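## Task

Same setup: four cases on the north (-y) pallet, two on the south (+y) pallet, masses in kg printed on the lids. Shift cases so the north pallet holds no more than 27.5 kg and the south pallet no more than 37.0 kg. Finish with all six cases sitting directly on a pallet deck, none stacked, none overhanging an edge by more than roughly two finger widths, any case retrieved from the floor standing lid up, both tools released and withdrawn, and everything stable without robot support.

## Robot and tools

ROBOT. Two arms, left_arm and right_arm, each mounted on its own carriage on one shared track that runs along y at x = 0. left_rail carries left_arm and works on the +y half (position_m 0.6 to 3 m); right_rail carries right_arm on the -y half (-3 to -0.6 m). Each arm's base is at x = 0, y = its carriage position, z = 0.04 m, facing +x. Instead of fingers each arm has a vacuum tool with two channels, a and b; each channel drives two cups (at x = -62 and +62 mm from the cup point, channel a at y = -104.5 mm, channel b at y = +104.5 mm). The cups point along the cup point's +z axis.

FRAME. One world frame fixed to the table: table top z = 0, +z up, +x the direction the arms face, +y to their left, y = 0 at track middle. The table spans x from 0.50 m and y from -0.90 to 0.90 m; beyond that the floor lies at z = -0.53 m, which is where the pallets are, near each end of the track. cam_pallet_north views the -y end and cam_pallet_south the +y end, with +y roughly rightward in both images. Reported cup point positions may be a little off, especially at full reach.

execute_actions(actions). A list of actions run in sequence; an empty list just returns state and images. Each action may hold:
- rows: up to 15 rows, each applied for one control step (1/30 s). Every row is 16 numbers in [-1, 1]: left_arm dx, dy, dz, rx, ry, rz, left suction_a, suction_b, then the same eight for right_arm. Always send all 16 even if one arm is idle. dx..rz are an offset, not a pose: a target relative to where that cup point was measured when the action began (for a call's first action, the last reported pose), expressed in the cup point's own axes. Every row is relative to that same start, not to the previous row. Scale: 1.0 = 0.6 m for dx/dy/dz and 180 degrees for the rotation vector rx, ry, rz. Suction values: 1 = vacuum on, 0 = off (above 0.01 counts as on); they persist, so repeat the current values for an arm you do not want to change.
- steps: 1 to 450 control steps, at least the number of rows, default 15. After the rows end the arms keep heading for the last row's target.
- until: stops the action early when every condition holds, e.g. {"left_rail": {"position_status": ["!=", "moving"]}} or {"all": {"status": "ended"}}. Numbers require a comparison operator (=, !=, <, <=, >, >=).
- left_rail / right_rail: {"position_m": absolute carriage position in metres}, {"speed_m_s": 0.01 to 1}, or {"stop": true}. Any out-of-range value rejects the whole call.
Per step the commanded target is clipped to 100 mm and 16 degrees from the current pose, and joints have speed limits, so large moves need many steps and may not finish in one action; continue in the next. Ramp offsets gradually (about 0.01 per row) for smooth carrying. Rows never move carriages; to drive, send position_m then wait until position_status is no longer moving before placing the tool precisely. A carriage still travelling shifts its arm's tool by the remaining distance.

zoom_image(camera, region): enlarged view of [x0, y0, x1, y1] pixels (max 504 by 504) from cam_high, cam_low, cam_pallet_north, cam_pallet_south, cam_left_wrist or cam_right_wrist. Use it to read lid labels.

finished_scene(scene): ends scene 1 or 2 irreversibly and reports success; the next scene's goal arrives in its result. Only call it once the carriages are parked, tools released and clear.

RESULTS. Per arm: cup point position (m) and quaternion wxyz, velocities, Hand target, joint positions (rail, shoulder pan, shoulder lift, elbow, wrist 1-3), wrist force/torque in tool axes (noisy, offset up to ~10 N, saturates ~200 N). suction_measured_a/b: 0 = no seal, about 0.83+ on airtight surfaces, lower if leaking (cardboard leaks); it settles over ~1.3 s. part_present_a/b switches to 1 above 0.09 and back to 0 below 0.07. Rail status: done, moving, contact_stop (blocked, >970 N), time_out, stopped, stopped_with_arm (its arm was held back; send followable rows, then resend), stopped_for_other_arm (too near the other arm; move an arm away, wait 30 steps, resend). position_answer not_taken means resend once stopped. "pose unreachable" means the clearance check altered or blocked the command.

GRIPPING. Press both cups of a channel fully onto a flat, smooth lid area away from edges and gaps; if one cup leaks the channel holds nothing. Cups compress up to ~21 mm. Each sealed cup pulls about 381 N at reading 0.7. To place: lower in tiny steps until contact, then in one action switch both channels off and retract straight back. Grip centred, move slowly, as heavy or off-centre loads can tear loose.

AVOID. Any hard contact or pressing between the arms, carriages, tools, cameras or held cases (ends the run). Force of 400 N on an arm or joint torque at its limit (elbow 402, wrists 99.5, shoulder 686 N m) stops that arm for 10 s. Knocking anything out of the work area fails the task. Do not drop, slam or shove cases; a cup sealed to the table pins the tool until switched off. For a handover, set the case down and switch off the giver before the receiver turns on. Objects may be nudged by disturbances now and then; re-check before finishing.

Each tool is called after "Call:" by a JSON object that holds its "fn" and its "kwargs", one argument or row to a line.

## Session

Call:
{"fn": "execute_actions", "kwargs": {
  "actions": []
}}

Scene clock: 0.00 s.
left_arm: end_effector_position=(+0.8504, +2.0543, +0.4419) suction_measured_a=0.00 part_present_a=0 suction_measured_b=0.00 part_present_b=0 end_effector_quat_wxyz=(+0.001, -0.001, +1.000, -0.001) end_effector_velocity=(-0.000, +0.000, +0.000) end_effector_angular_velocity=(-0.000, -0.000, -0.000) | right_arm: end_effector_position=(+0.8494, -2.2712, +0.4377) suction_measured_a=0.01 part_present_a=0 suction_measured_b=0.01 part_present_b=0 end_effector_quat_wxyz=(-0.001, +0.000, +1.000, +0.001) end_effector_velocity=(+0.000, -0.000, -0.000) end_effector_angular_velocity=(+0.000, +0.000, -0.000)
Joint positions: left_arm=[ 2.055 -0.239 -1.5    2.091 -2.166 -1.572  1.331] | right_arm=[-2.272 -0.239 -1.497  2.093 -2.165 -1.57   1.332]
Joint velocities: left_arm=[ 0.  0. -0.  0. -0. -0.  0.] | right_arm=[ 0. -0.  0. -0.  0. -0. -0.]
Wrist force (N, on the end effector, along its own x y z axes, offset not removed): no reading
Wrist torque (N m, same axes, about the end effector's origin, offset not removed): no reading
Hand target (left_arm): +0.850, +2.054, +0.442; +0.001, -0.001, +1.000, -0.001
Hand target (right_arm): +0.849, -2.271, +0.438; -0.001, +0.000, +1.000, +0.001
left_rail: position_m=2.055 position_m_goal=2.055 speed_m_s=1.00 position_status=done position_answer=taken refusals=0
right_rail: position_m=-2.272 position_m_goal=-2.272 speed_m_s=1.00 position_status=done position_answer=taken refusals=0

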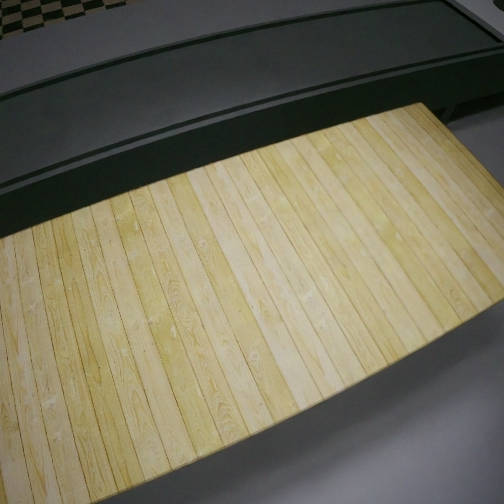

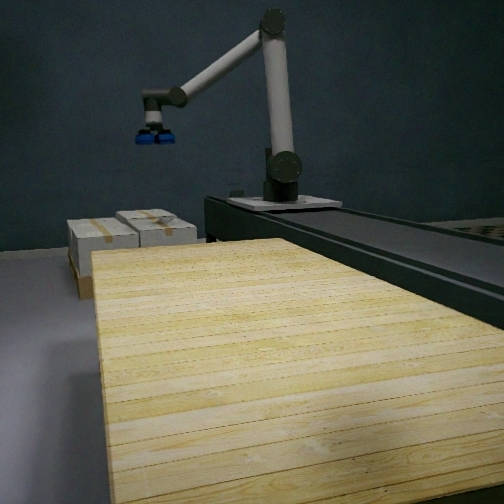

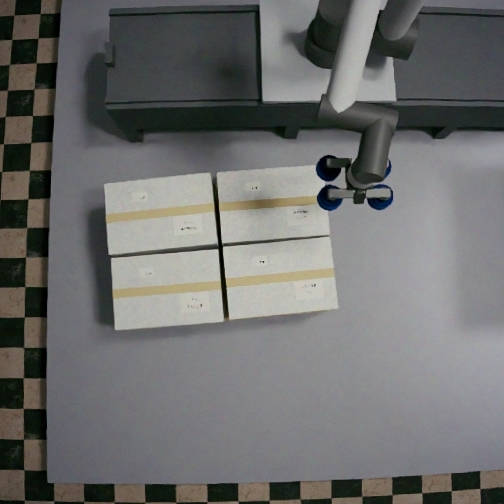

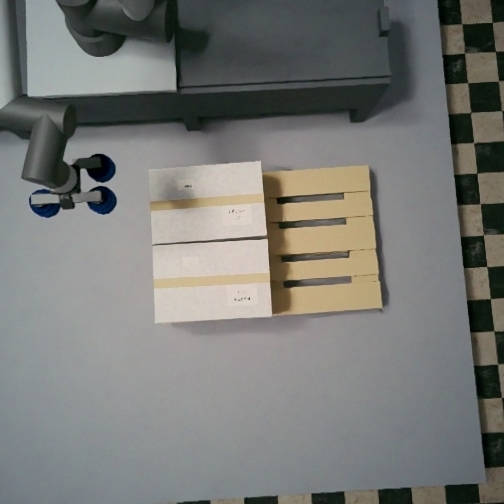

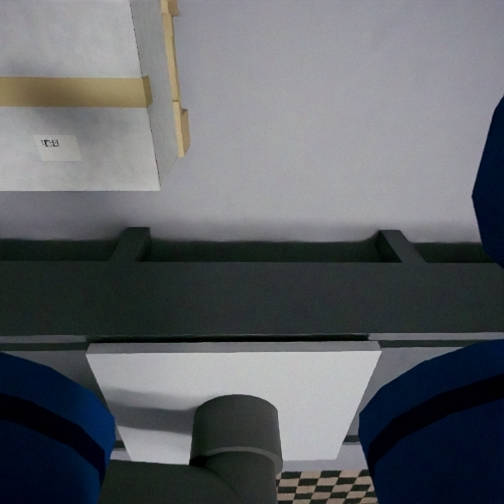

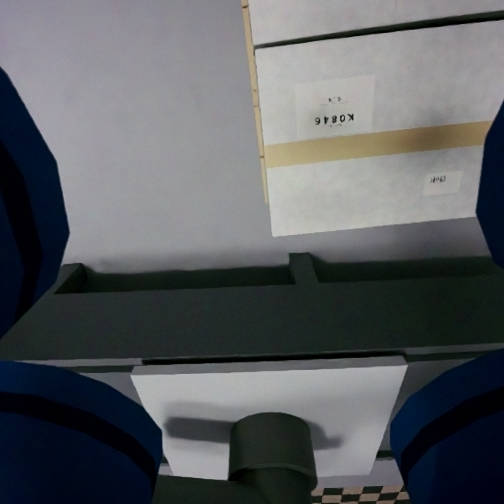

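Call:
{"fn": "execute_actions", "kwargs": {
  "actions": [
    {"rows":[[-0.05,0,0.4,0,0,0,0,0,-0.07,0,0.4,0,0,0,0,0]],"left_rail":{"position_m":2.65},"right_rail":{"position_m":-2.42},"steps":40}
  ]
}}

Call:
{"fn": "execute_actions", "kwargs": {
  "actions": [
    {"rows":[[-0.65,0,0,0,0,0,0,0,-0.65,0,0,0,0,0,0,0]],"steps":35}
  ]
}}

Call:
{"fn": "execute_actions", "kwargs": {
  "actions": [
    {"right_rail":{"position_m":-3.0},"steps":45,"until":{"all":{"status":"ended"}}}
  ]
}}

Call:
{"fn": "execute_actions", "kwargs": {
  "actions": [
    {"rows":[[0,0,0,0,0,0,0,0,0.63,-0.05,0,0,0,0,0,0]],"steps":35}
  ]
}}

Scene clock: 2.53 s.
left_arm: end_effector_position=(+0.8809, +2.6492, +0.2018) suction_measured_a=0.00 part_present_a=0 suction_measured_b=0.00 part_present_b=0 end_effector_quat_wxyz=(+0.001, -0.001, +1.000, -0.001) end_effector_velocity=(-0.000, -0.000, -0.000) end_effector_angular_velocity=(+0.000, +0.000, -0.000) | right_arm: end_effector_position=(+0.8908, -2.4194, +0.1980) suction_measured_a=0.01 part_present_a=0 suction_measured_b=0.01 part_present_b=0 end_effector_quat_wxyz=(-0.001, +0.000, +1.000, +0.001) end_effector_velocity=(+0.000, -0.000, -0.000) end_effector_angular_velocity=(+0.000, +0.000, +0.000)
Joint positions: left_arm=[ 2.65  -0.231 -1.234  2.203 -2.542 -1.572  1.339] | right_arm=[-2.42  -0.227 -1.222  2.188 -2.535 -1.57   1.344]
Joint velocities: left_arm=[ 0. -0.  0. -0.  0. -0.  0.] | right_arm=[ 0.  0.  0. -0. -0. -0. -0.]
Wrist force (N, on the end effector, along its own x y z axes, offset not removed): left_arm=[5.7 0.0 -2.2] | right_arm=[-0.8 1.8 1.6]
Wrist torque (N m, same axes, about the end effector's origin, offset not removed): left_arm=[-0.07 -0.90 -0.15] | right_arm=[0.06 -0.49 -0.58]
Hand target (left_arm): +0.881, +2.649, +0.202; +0.001, -0.001, +1.000, -0.001
Hand target (right_arm): +0.891, -2.419, +0.198; -0.001, +0.000, +1.000, +0.001
Off the commanded pose (left_arm): 0.001 m, 0 deg.
Off the commanded pose (right_arm): 0.000 m, 0 deg.
left_rail: position_m=2.650 position_m_goal=2.650 speed_m_s=1.00 position_status=done position_answer=taken refusals=0
right_rail: position_m=-2.420 position_m_goal=-2.420 speed_m_s=1.00 position_status=done position_answer=taken refusals=0

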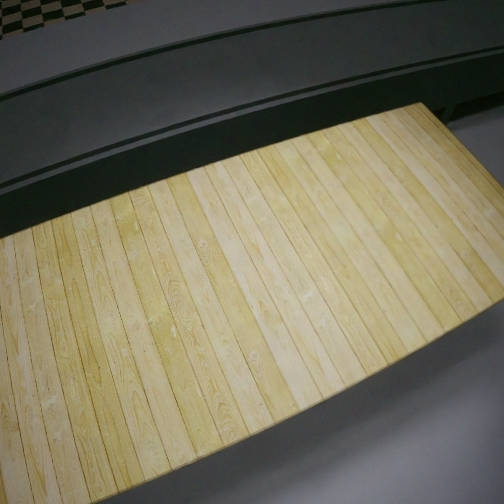

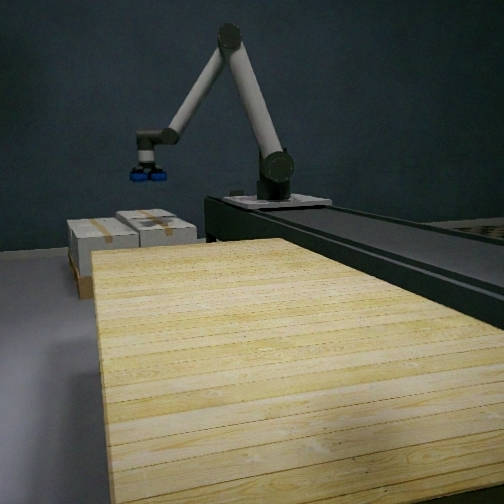

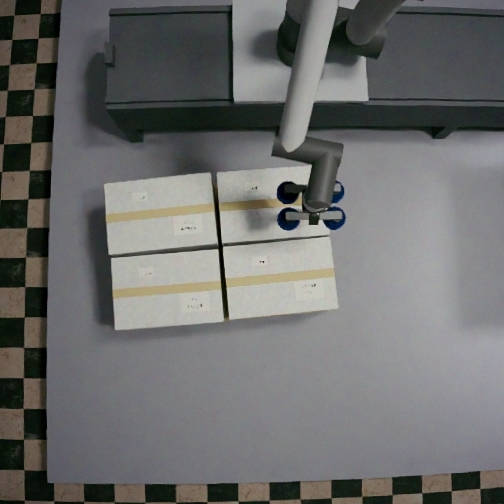

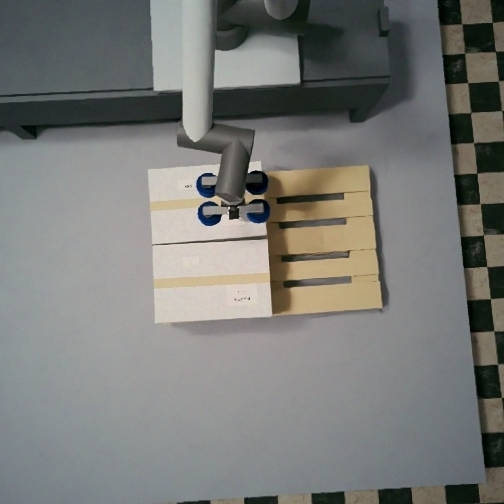

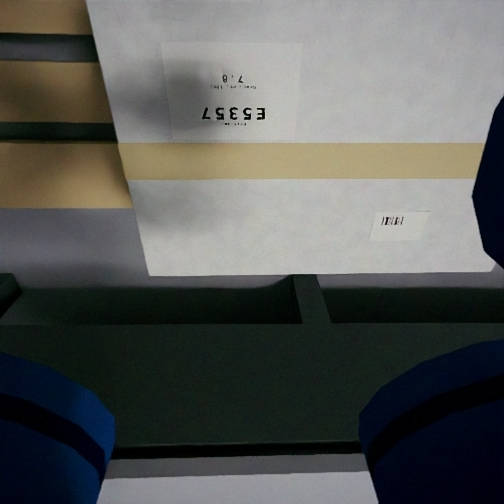

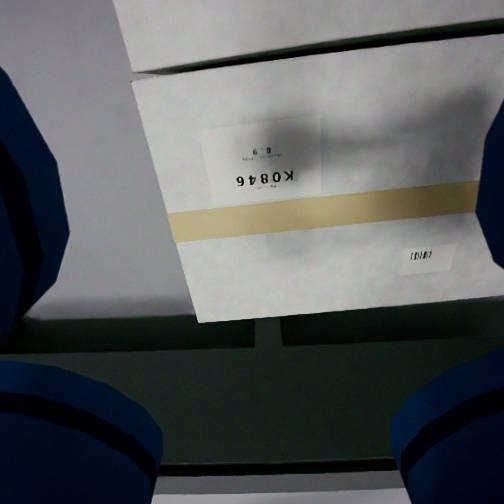

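Scene clock: 3.70 s.
left_arm: end_effector_position=(+1.2706, +2.6492, +0.2025) suction_measured_a=0.00 part_present_a=0 suction_measured_b=0.00 part_present_b=0 end_effector_quat_wxyz=(+0.002, -0.001, +1.000, -0.001) end_effector_velocity=(+0.002, -0.000, -0.000) end_effector_angular_velocity=(-0.000, +0.000, +0.000) | right_arm: end_effector_position=(+1.2807, -2.4194, +0.1972) suction_measured_a=0.01 part_present_a=0 suction_measured_b=0.01 part_present_b=0 end_effector_quat_wxyz=(-0.001, +0.000, +1.000, +0.001) end_effector_velocity=(+0.002, -0.000, -0.000) end_effector_angular_velocity=(+0.000, +0.001, -0.000)
Joint positions: left_arm=[ 2.65  -0.159 -0.905  1.595 -2.264 -1.572  1.41 ] | right_arm=[-2.42  -0.157 -0.891  1.576 -2.253 -1.57   1.414]
Joint velocities: left_arm=[ 0.     0.     0.002 -0.004  0.002 -0.     0.   ] | right_arm=[ 0.     0.     0.002 -0.004  0.003 -0.     0.   ]
Wrist force (N, on the end effector, along its own x y z axes, offset not removed): left_arm=[6.7 -1.6 -2.7] | right_arm=[-3.9 0.3 -5.4]
Wrist torque (N m, same axes, about the end effector's origin, offset not removed): left_arm=[-0.30 -1.06 -0.12] | right_arm=[-0.03 -0.16 -0.62]
Hand target (left_arm): +1.271, +2.649, +0.203; +0.002, -0.001, +1.000, -0.001
Hand target (right_arm): +1.281, -2.419, +0.197; -0.001, +0.000, +1.000, +0.001
Off the commanded pose (left_arm): 0.001 m, 0 deg.
Off the commanded pose (right_arm): 0.000 m, 0 deg.
left_rail: position_m=2.650 position_m_goal=2.650 speed_m_s=1.00 position_status=done position_answer=taken refusals=0
right_rail: position_m=-2.420 position_m_goal=-2.420 speed_m_s=1.00 position_status=done position_answer=taken refusals=0

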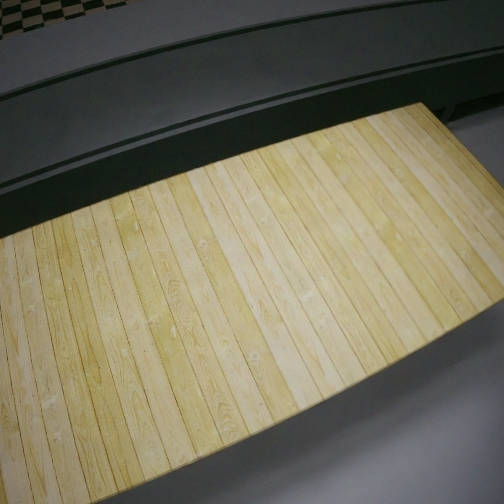

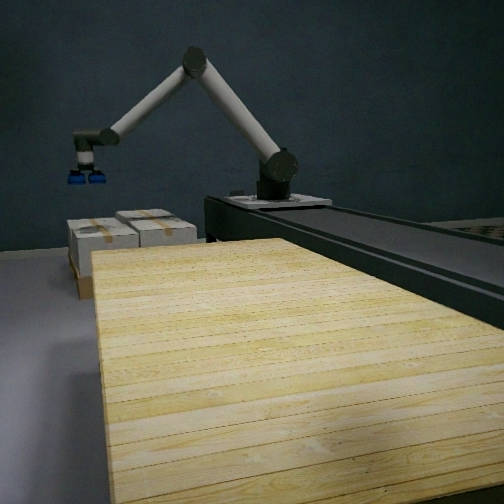

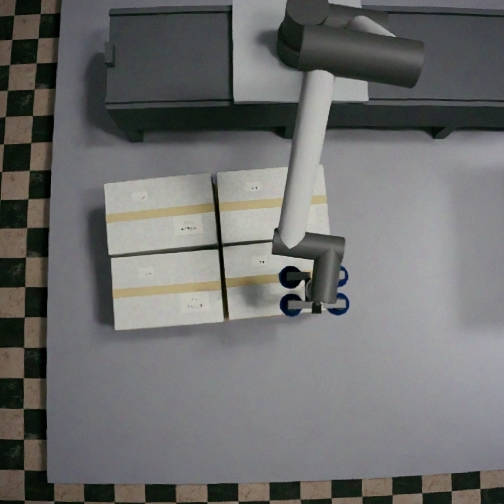

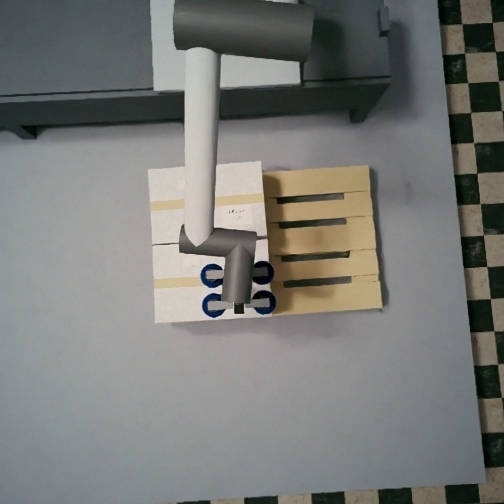

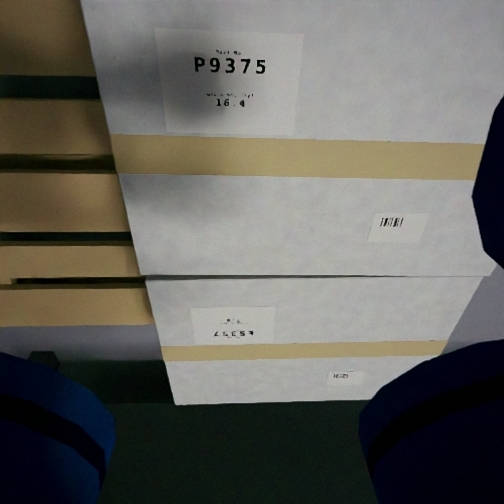

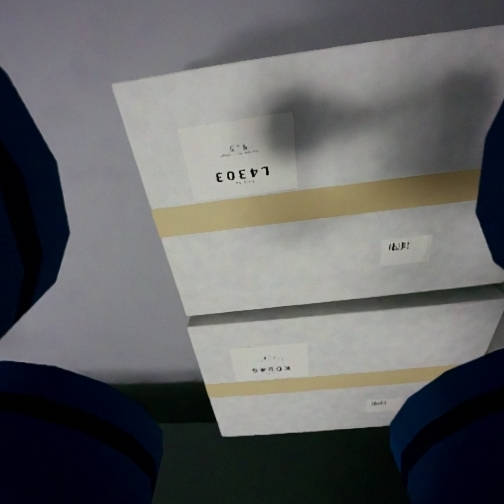

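Scene clock: 4.87 s.
left_arm: end_effector_position=(+1.2709, +2.6492, +0.2025) suction_measured_a=0.00 part_present_a=0 suction_measured_b=0.00 part_present_b=0 end_effector_quat_wxyz=(+0.002, -0.001, +1.000, -0.001) end_effector_velocity=(+0.000, +0.000, +0.000) end_effector_angular_velocity=(-0.000, -0.000, +0.000) | right_arm: end_effector_position=(+1.2809, -2.9995, +0.1972) suction_measured_a=0.01 part_present_a=0 suction_measured_b=0.01 part_present_b=0 end_effector_quat_wxyz=(-0.001, +0.000, +1.000, +0.001) end_effector_velocity=(-0.000, +0.005, -0.000) end_effector_angular_velocity=(+0.000, +0.000, +0.004)
Joint positions: left_arm=[ 2.65  -0.159 -0.905  1.595 -2.264 -1.572  1.41 ] | right_arm=[-3.    -0.157 -0.891  1.576 -2.253 -1.57   1.414]
Joint velocities: left_arm=[ 0.  0. -0.  0. -0. -0.  0.] | right_arm=[ 0.     0.004  0.    -0.     0.    -0.     0.   ]
Wrist force (N, on the end effector, along its own x y z axes, offset not removed): left_arm=[5.9 -2.7 0.8] | right_arm=[3.7 -0.7 -2.6]
Wrist torque (N m, same axes, about the end effector's origin, offset not removed): left_arm=[-0.45 -0.90 -0.12] | right_arm=[-0.30 -0.90 -0.48]
Hand target (left_arm): +1.271, +2.649, +0.203; +0.002, -0.001, +1.000, -0.001
Hand target (right_arm): +1.281, -2.999, +0.197; -0.001, +0.000, +1.000, +0.001
Off the commanded pose (left_arm): 0.001 m, 0 deg.
Off the commanded pose (right_arm): 0.000 m, 0 deg.
left_rail: position_m=2.650 position_m_goal=2.650 speed_m_s=1.00 position_status=done position_answer=taken refusals=0
right_rail: position_m=-3.000 position_m_goal=-3.000 speed_m_s=1.00 position_status=done position_answer=taken refusals=0

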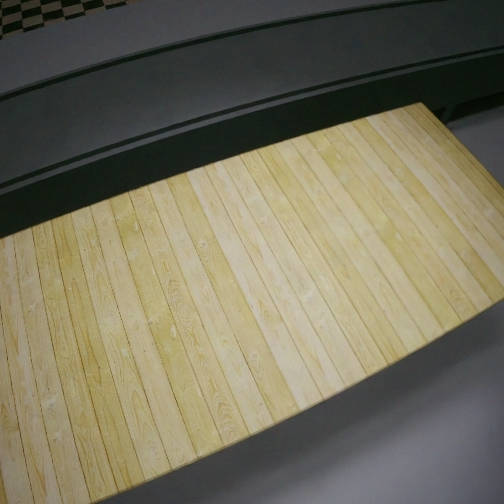

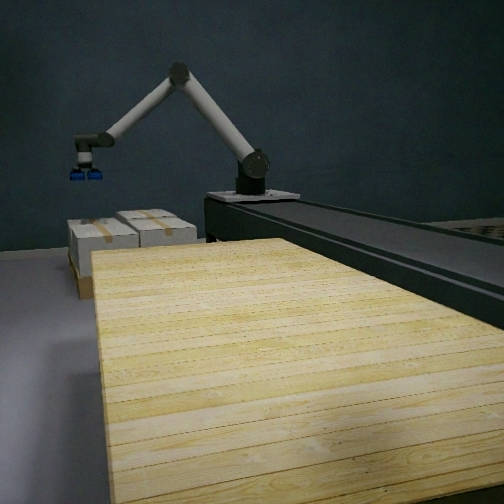

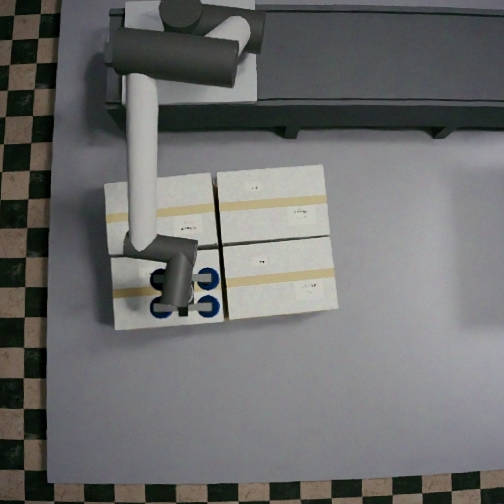

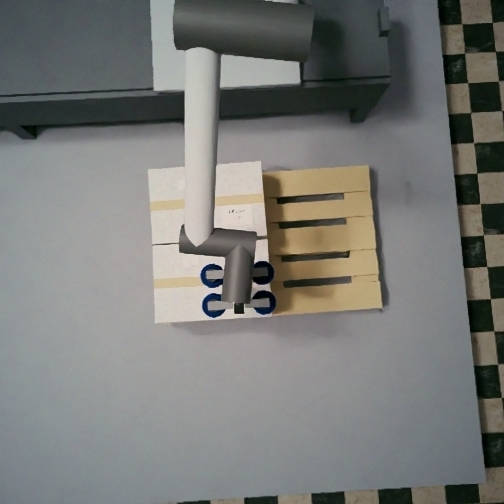

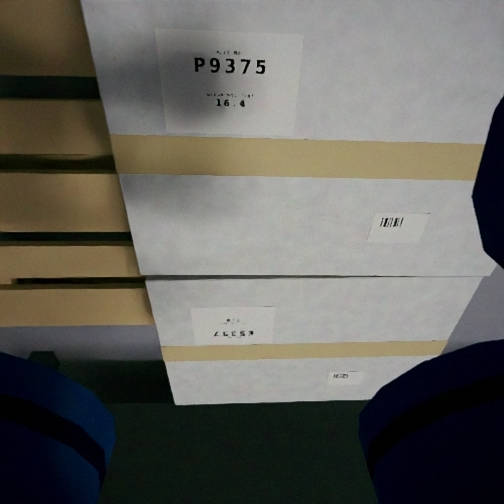

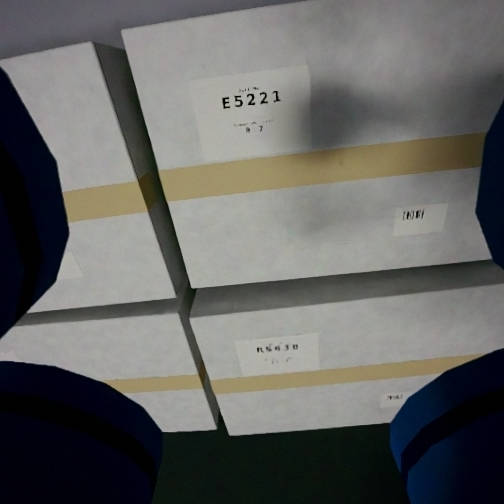

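Scene clock: 6.03 s.
left_arm: end_effector_position=(+1.2709, +2.6492, +0.2025) suction_measured_a=0.00 part_present_a=0 suction_measured_b=0.00 part_present_b=0 end_effector_quat_wxyz=(+0.002, -0.001, +1.000, -0.001) end_effector_velocity=(-0.000, -0.000, -0.000) end_effector_angular_velocity=(+0.000, +0.000, -0.000) | right_arm: end_effector_position=(+0.9030, -3.0293, +0.1979) suction_measured_a=0.01 part_present_a=0 suction_measured_b=0.01 part_present_b=0 end_effector_quat_wxyz=(-0.001, +0.000, +1.000, +0.001) end_effector_velocity=(-0.001, -0.000, +0.000) end_effector_angular_velocity=(+0.000, -0.000, +0.000)
Joint positions: left_arm=[ 2.65  -0.159 -0.905  1.595 -2.264 -1.572  1.41 ] | right_arm=[-3.    -0.257 -1.211  2.17  -2.527 -1.57   1.314]
Joint velocities: left_arm=[ 0. -0.  0.  0. -0.  0.  0.] | right_arm=[ 0.    -0.001 -0.001  0.002 -0.001  0.    -0.001]
Wrist force (N, on the end effector, along its own x y z axes, offset not removed): left_arm=[7.8 -4.1 -1.2] | right_arm=[4.0 6.4 -0.8]
Wrist torque (N m, same axes, about the end effector's origin, offset not removed): left_arm=[-0.49 -1.15 -0.16] | right_arm=[0.82 -0.99 -0.55]
Hand target (left_arm): +1.271, +2.649, +0.203; +0.002, -0.001, +1.000, -0.001
Hand target (right_arm): +0.903, -3.029, +0.198; -0.001, +0.000, +1.000, +0.001
Off the commanded pose (left_arm): 0.000 m, 0 deg.
Off the commanded pose (right_arm): 0.000 m, 0 deg.
left_rail: position_m=2.650 position_m_goal=2.650 speed_m_s=1.00 position_status=done position_answer=taken refusals=0
right_rail: position_m=-3.000 position_m_goal=-3.000 speed_m_s=1.00 position_status=done position_answer=taken refusals=0

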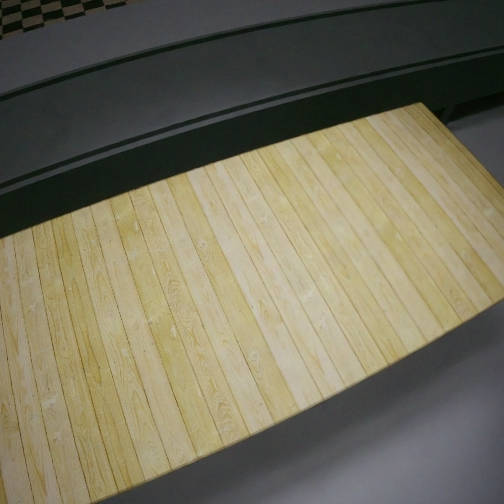

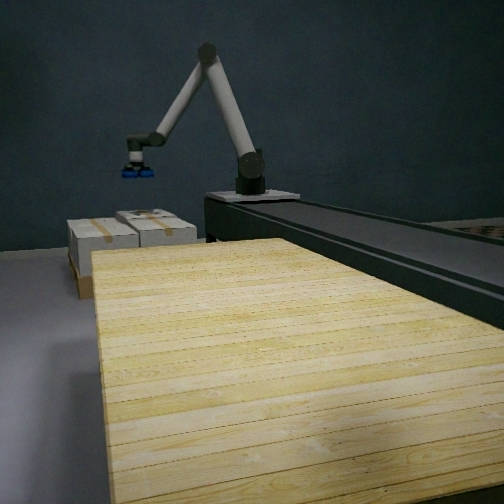

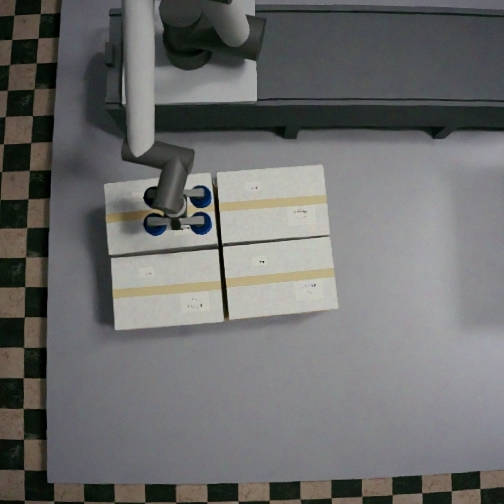

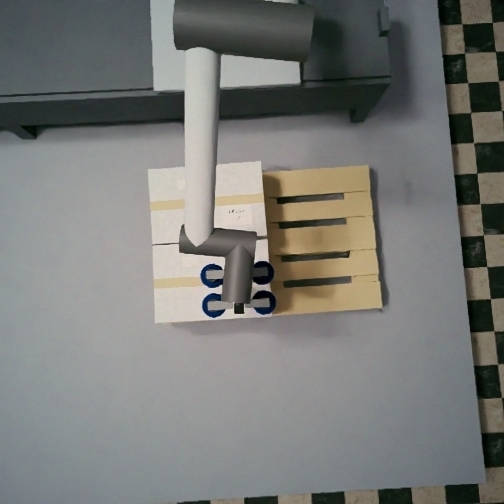

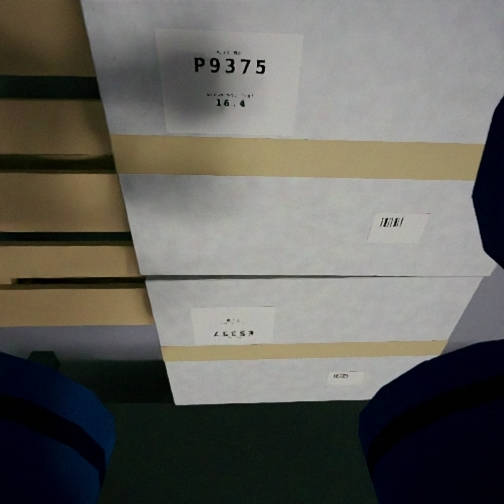

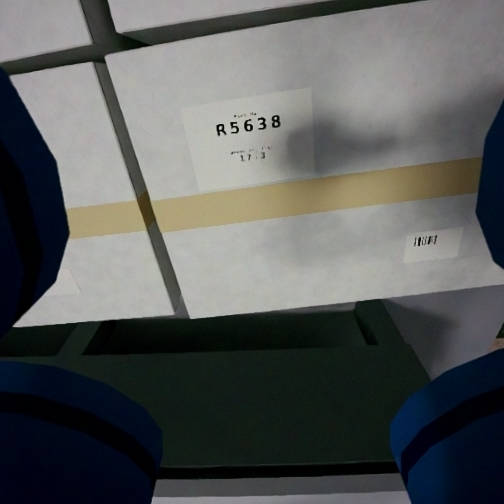

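Call:
{"fn": "zoom_image", "kwargs": {
  "camera": "cam_right_wrist",
  "region": [180, 85, 320, 190]
}}

Call:
{"fn": "execute_actions", "kwargs": {
  "actions": [
    {"rows":[[0.6,0,-0.3,0,0,0,0,0,-0.63,0.05,0.1,0,0,0,0,0]],"left_rail":{"position_m":1.4},"steps":35}
  ]
}}

Call:
{"fn": "zoom_image", "kwargs": {
  "camera": "cam_right_wrist",
  "region": [160, 20, 340, 170]
}}

Call:
{"fn": "execute_actions", "kwargs": {
  "actions": [
    {"right_rail":{"position_m":-2.42},"steps":45,"until":{"all":{"status":"ended"}}}
  ]
}}

Call:
{"fn": "zoom_image", "kwargs": {
  "camera": "cam_right_wrist",
  "region": [150, 70, 330, 220]
}}

Region (180, 85, 320, 190) of cam_right_wrist's 504x504 image, scaled by 3.600, with more detail than that image has; it fills the top 378 rows of this view, and the rest is white.

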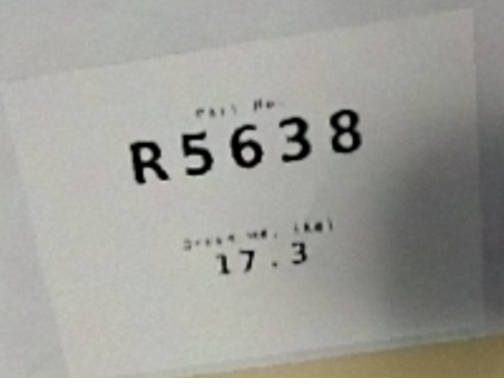

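Scene clock: 8.93 s.
left_arm: end_effector_position=(+0.9108, +1.7745, +0.3818) suction_measured_a=0.00 part_present_a=0 suction_measured_b=0.00 part_present_b=0 end_effector_quat_wxyz=(+0.001, -0.001, +1.000, -0.001) end_effector_velocity=(-0.002, -1.000, +0.001) end_effector_angular_velocity=(+0.000, +0.000, +0.000) | right_arm: end_effector_position=(+1.2808, -2.9995, +0.1373) suction_measured_a=0.01 part_present_a=0 suction_measured_b=0.01 part_present_b=0 end_effector_quat_wxyz=(-0.001, +0.000, +1.000, +0.001) end_effector_velocity=(+0.002, +0.000, -0.000) end_effector_angular_velocity=(+0.000, +0.001, +0.000)
Joint positions: left_arm=[ 1.775 -0.223 -1.386  2.059 -2.247 -1.572  1.347] | right_arm=[-3.    -0.157 -0.845  1.593 -2.316 -1.57   1.414]
Joint velocities: left_arm=[-1.    -0.001 -0.003  0.002  0.002  0.    -0.001] | right_arm=[ 0.     0.     0.002 -0.003  0.002 -0.     0.   ]
Wrist force (N, on the end effector, along its own x y z axes, offset not removed): left_arm=[7.2 -1.8 -1.1] | right_arm=[-2.6 0.5 -5.6]
Wrist torque (N m, same axes, about the end effector's origin, offset not removed): left_arm=[-0.27 -1.21 -0.05] | right_arm=[0.00 -0.31 -0.59]
Hand target (left_arm): +0.911, +1.716, +0.382; +0.001, -0.001, +1.000, -0.001
Hand target (right_arm): +1.281, -2.999, +0.137; -0.001, +0.000, +1.000, +0.001
Off the commanded pose (left_arm): 0.001 m, 0 deg.
Off the commanded pose (right_arm): 0.000 m, 0 deg.
left_rail: position_m=1.775 position_m_goal=1.400 speed_m_s=1.00 position_status=moving position_answer=taken refusals=0
right_rail: position_m=-3.000 position_m_goal=-3.000 speed_m_s=1.00 position_status=done position_answer=taken refusals=0

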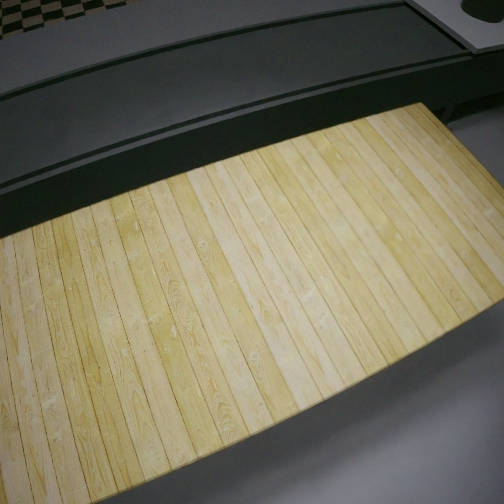

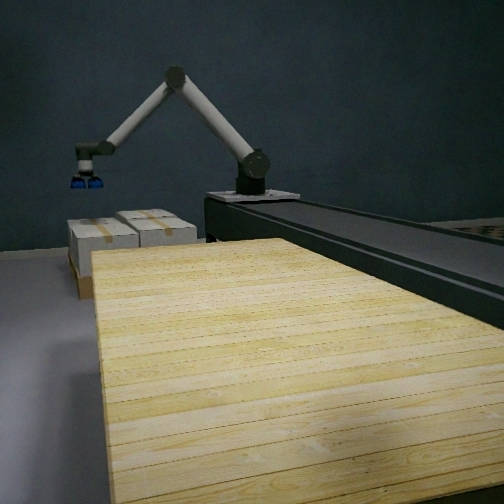

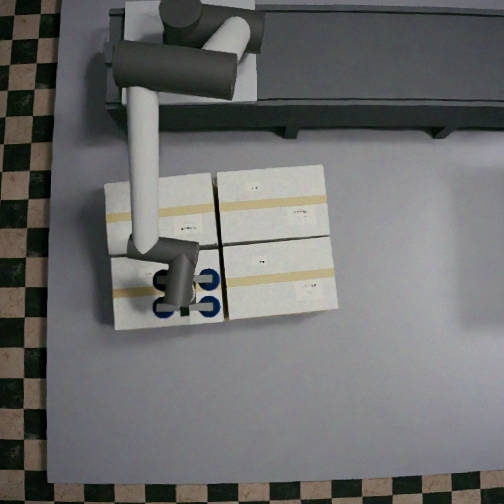

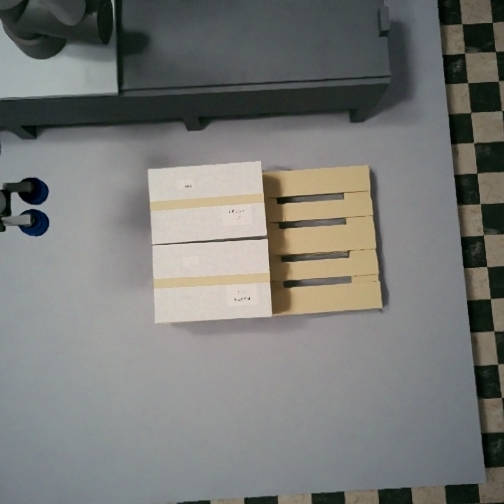

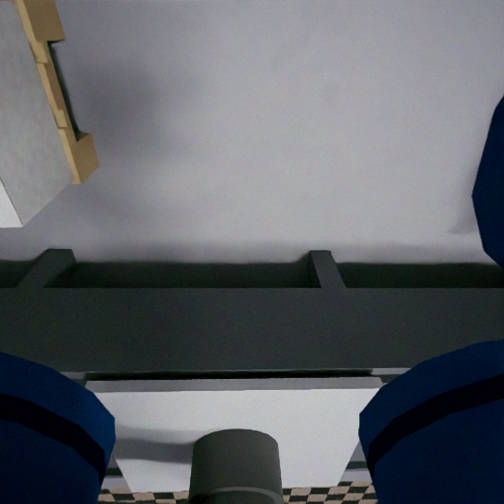

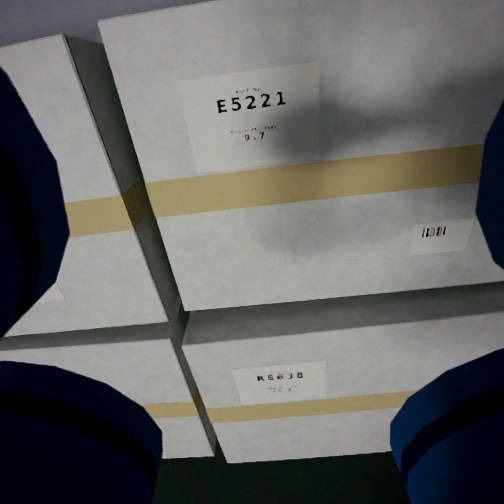

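Region (160, 20, 340, 170) of cam_right_wrist's 504x504 image, scaled by 2.800, with more detail than that image has.

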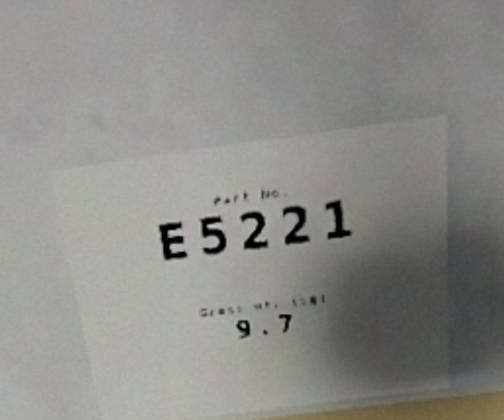

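Scene clock: 10.10 s.
left_arm: end_effector_position=(+0.9105, +1.3991, +0.3820) suction_measured_a=0.00 part_present_a=0 suction_measured_b=0.00 part_present_b=0 end_effector_quat_wxyz=(+0.001, -0.001, +1.000, -0.001) end_effector_velocity=(+0.000, +0.000, +0.000) end_effector_angular_velocity=(-0.000, -0.000, +0.000) | right_arm: end_effector_position=(+1.2810, -2.4192, +0.1372) suction_measured_a=0.01 part_present_a=0 suction_measured_b=0.01 part_present_b=0 end_effector_quat_wxyz=(-0.001, +0.000, +1.000, +0.001) end_effector_velocity=(-0.000, -0.004, -0.000) end_effector_angular_velocity=(+0.000, +0.000, -0.003)
Joint positions: left_arm=[ 1.4   -0.223 -1.387  2.059 -2.247 -1.572  1.347] | right_arm=[-2.42  -0.157 -0.845  1.593 -2.316 -1.57   1.414]
Joint velocities: left_arm=[ 0.  0. -0.  0. -0.  0. -0.] | right_arm=[ 0.    -0.003  0.    -0.     0.     0.    -0.   ]
Wrist force (N, on the end effector, along its own x y z axes, offset not removed): left_arm=[5.2 -1.8 -3.0] | right_arm=[0.0 6.0 2.0]
Wrist torque (N m, same axes, about the end effector's origin, offset not removed): left_arm=[-0.25 -0.92 -0.18] | right_arm=[0.47 -0.40 -0.50]
Hand target (left_arm): +0.911, +1.399, +0.382; +0.001, -0.001, +1.000, -0.001
Hand target (right_arm): +1.281, -2.419, +0.137; -0.001, +0.000, +1.000, +0.001
Off the commanded pose (left_arm): 0.001 m, 0 deg.
Off the commanded pose (right_arm): 0.000 m, 0 deg.
left_rail: position_m=1.400 position_m_goal=1.400 speed_m_s=1.00 position_status=done position_answer=taken refusals=0
right_rail: position_m=-2.420 position_m_goal=-2.420 speed_m_s=1.00 position_status=done position_answer=taken refusals=0

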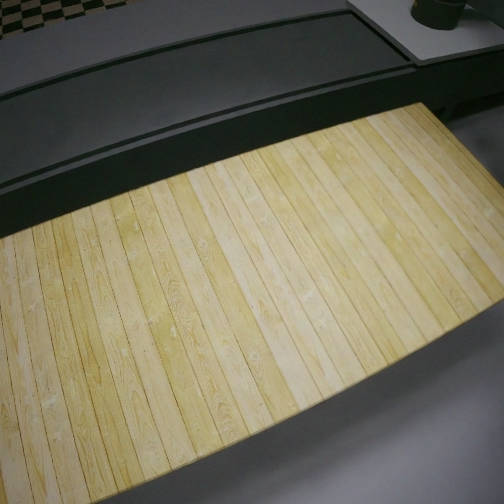

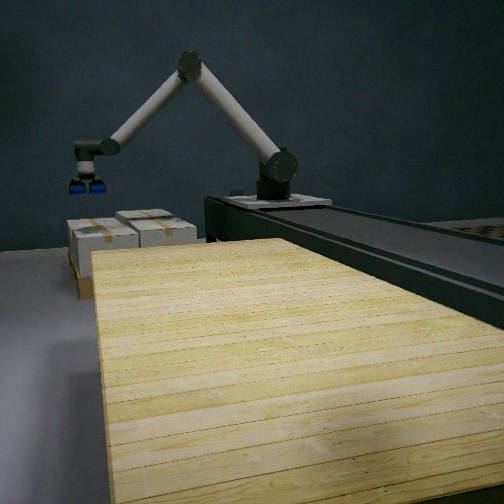

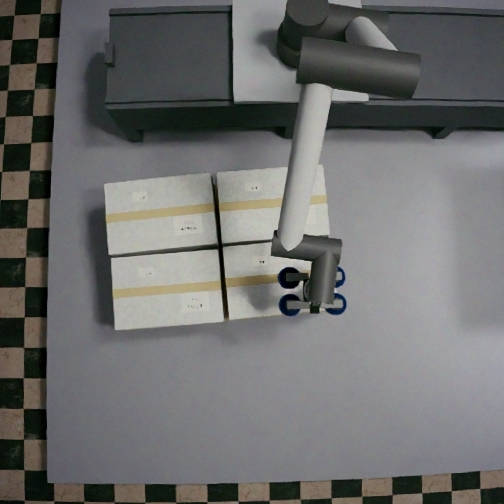

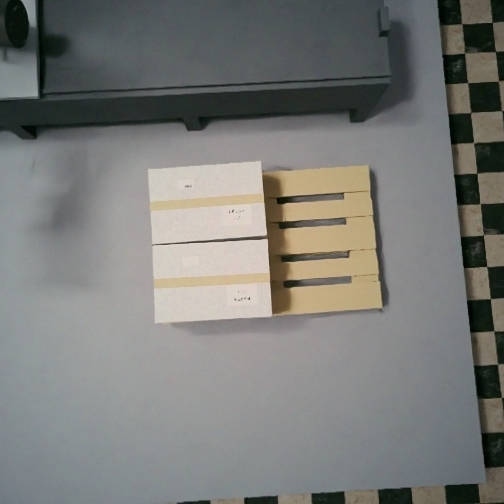

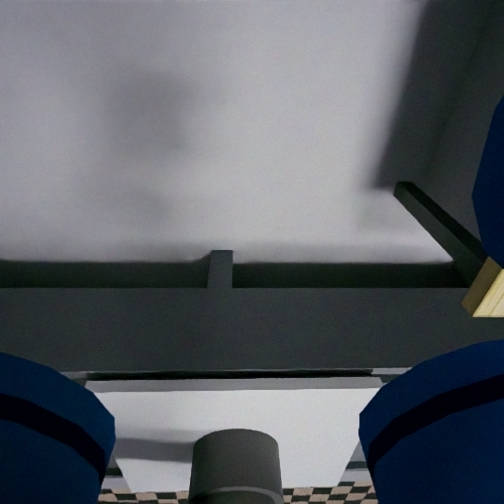

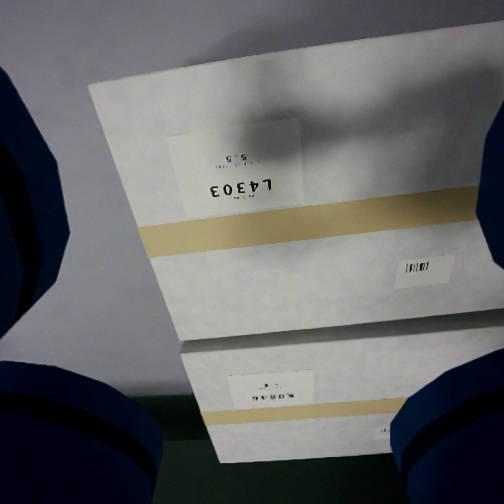

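Region (150, 70, 330, 220) of cam_right_wrist's 504x504 image, scaled by 2.800, with more detail than that image has.

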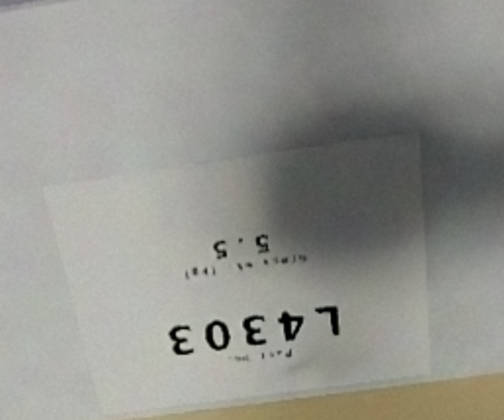

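Call:
{"fn": "execute_actions", "kwargs": {
  "actions": [
    {"rows":[[0,0,0,0,0,0,0,0,0.135,-0.226,0.31,0,0,-0.028,0,0]],"steps":30}
  ]
}}

Call:
{"fn": "zoom_image", "kwargs": {
  "camera": "cam_pallet_north",
  "region": [200, 160, 360, 330]
}}

Call:
{"fn": "zoom_image", "kwargs": {
  "camera": "cam_low",
  "region": [60, 180, 220, 310]
}}

Scene clock: 11.97 s.
left_arm: end_effector_position=(+0.9105, +1.3992, +0.3820) suction_measured_a=0.00 part_present_a=0 suction_measured_b=0.00 part_present_b=0 end_effector_quat_wxyz=(+0.001, -0.001, +1.000, -0.001) end_effector_velocity=(+0.000, -0.000, -0.000) end_effector_angular_velocity=(+0.000, -0.000, +0.000) | right_arm: end_effector_position=(+1.1997, -2.5544, -0.0484) suction_measured_a=0.01 part_present_a=0 suction_measured_b=0.01 part_present_b=0 end_effector_quat_wxyz=(-0.001, -0.044, +0.999, +0.001) end_effector_velocity=(-0.000, -0.000, -0.000) end_effector_angular_velocity=(+0.000, +0.000, -0.000)
Joint positions: left_arm=[ 1.4   -0.223 -1.387  2.059 -2.247 -1.572  1.347] | right_arm=[-2.42  -0.279 -0.735  1.737 -2.571 -1.57   1.204]
Joint velocities: left_arm=[ 0. -0.  0.  0. -0.  0. -0.] | right_arm=[ 0. -0.  0.  0. -0.  0. -0.]
Wrist force (N, on the end effector, along its own x y z axes, offset not removed): left_arm=[8.4 -0.2 -2.7] | right_arm=[1.9 -0.4 -0.5]
Wrist torque (N m, same axes, about the end effector's origin, offset not removed): left_arm=[0.01 -1.26 -0.11] | right_arm=[0.02 -0.78 -0.56]
Hand target (left_arm): +0.911, +1.399, +0.382; +0.001, -0.001, +1.000, -0.001
Hand target (right_arm): +1.200, -2.555, -0.048; -0.001, -0.044, +0.999, +0.001
Off the commanded pose (left_arm): 0.000 m, 0 deg.
Off the commanded pose (right_arm): 0.000 m, 0 deg.
left_rail: position_m=1.400 position_m_goal=1.400 speed_m_s=1.00 position_status=done position_answer=taken refusals=0
right_rail: position_m=-2.420 position_m_goal=-2.420 speed_m_s=1.00 position_status=done position_answer=taken refusals=0

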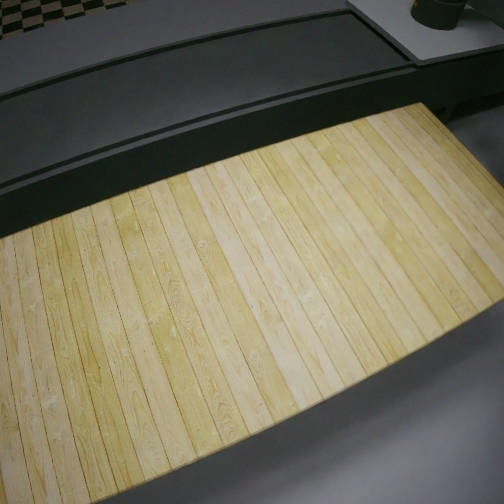

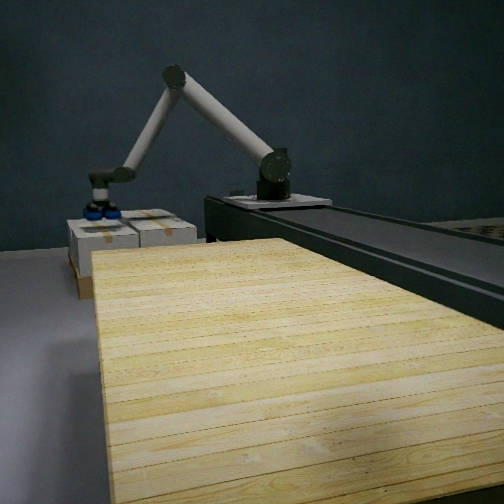

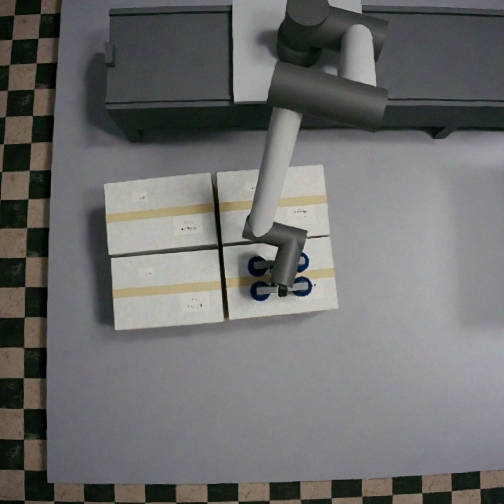

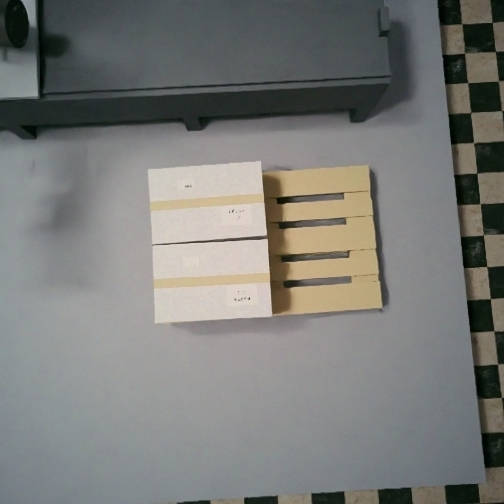

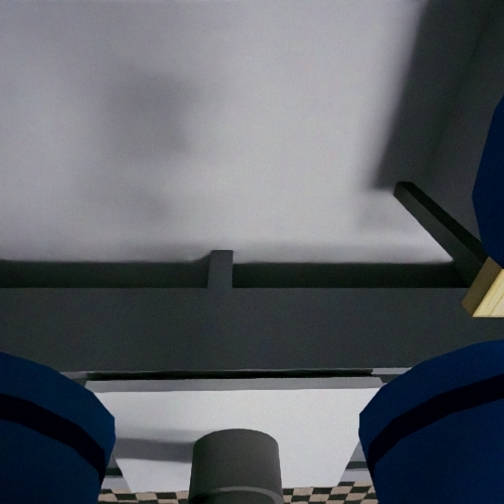

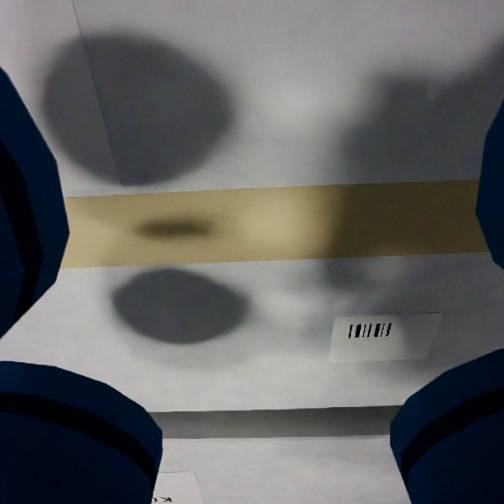

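Region (200, 160, 360, 330) of cam_pallet_north's 504x504 image, scaled by 2.965, with more detail than that image has; it fills the left 474 columns of this view, and the rest is white.

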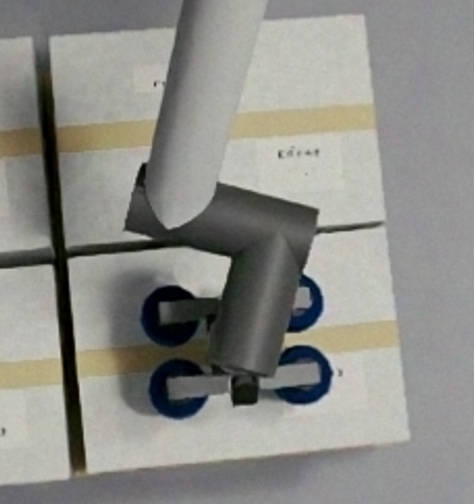

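Region (60, 180, 220, 310) of cam_low's 504x504 image, scaled by 3.150, with more detail than that image has; it fills the top 410 rows of this view, and the rest is white.

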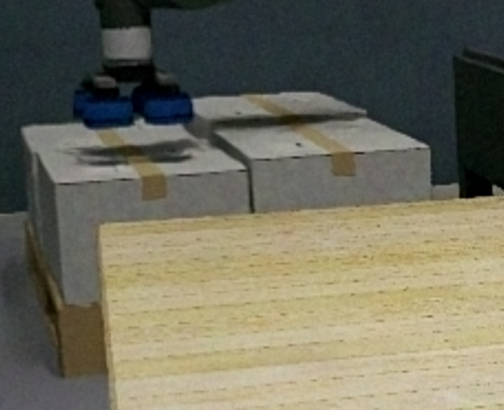

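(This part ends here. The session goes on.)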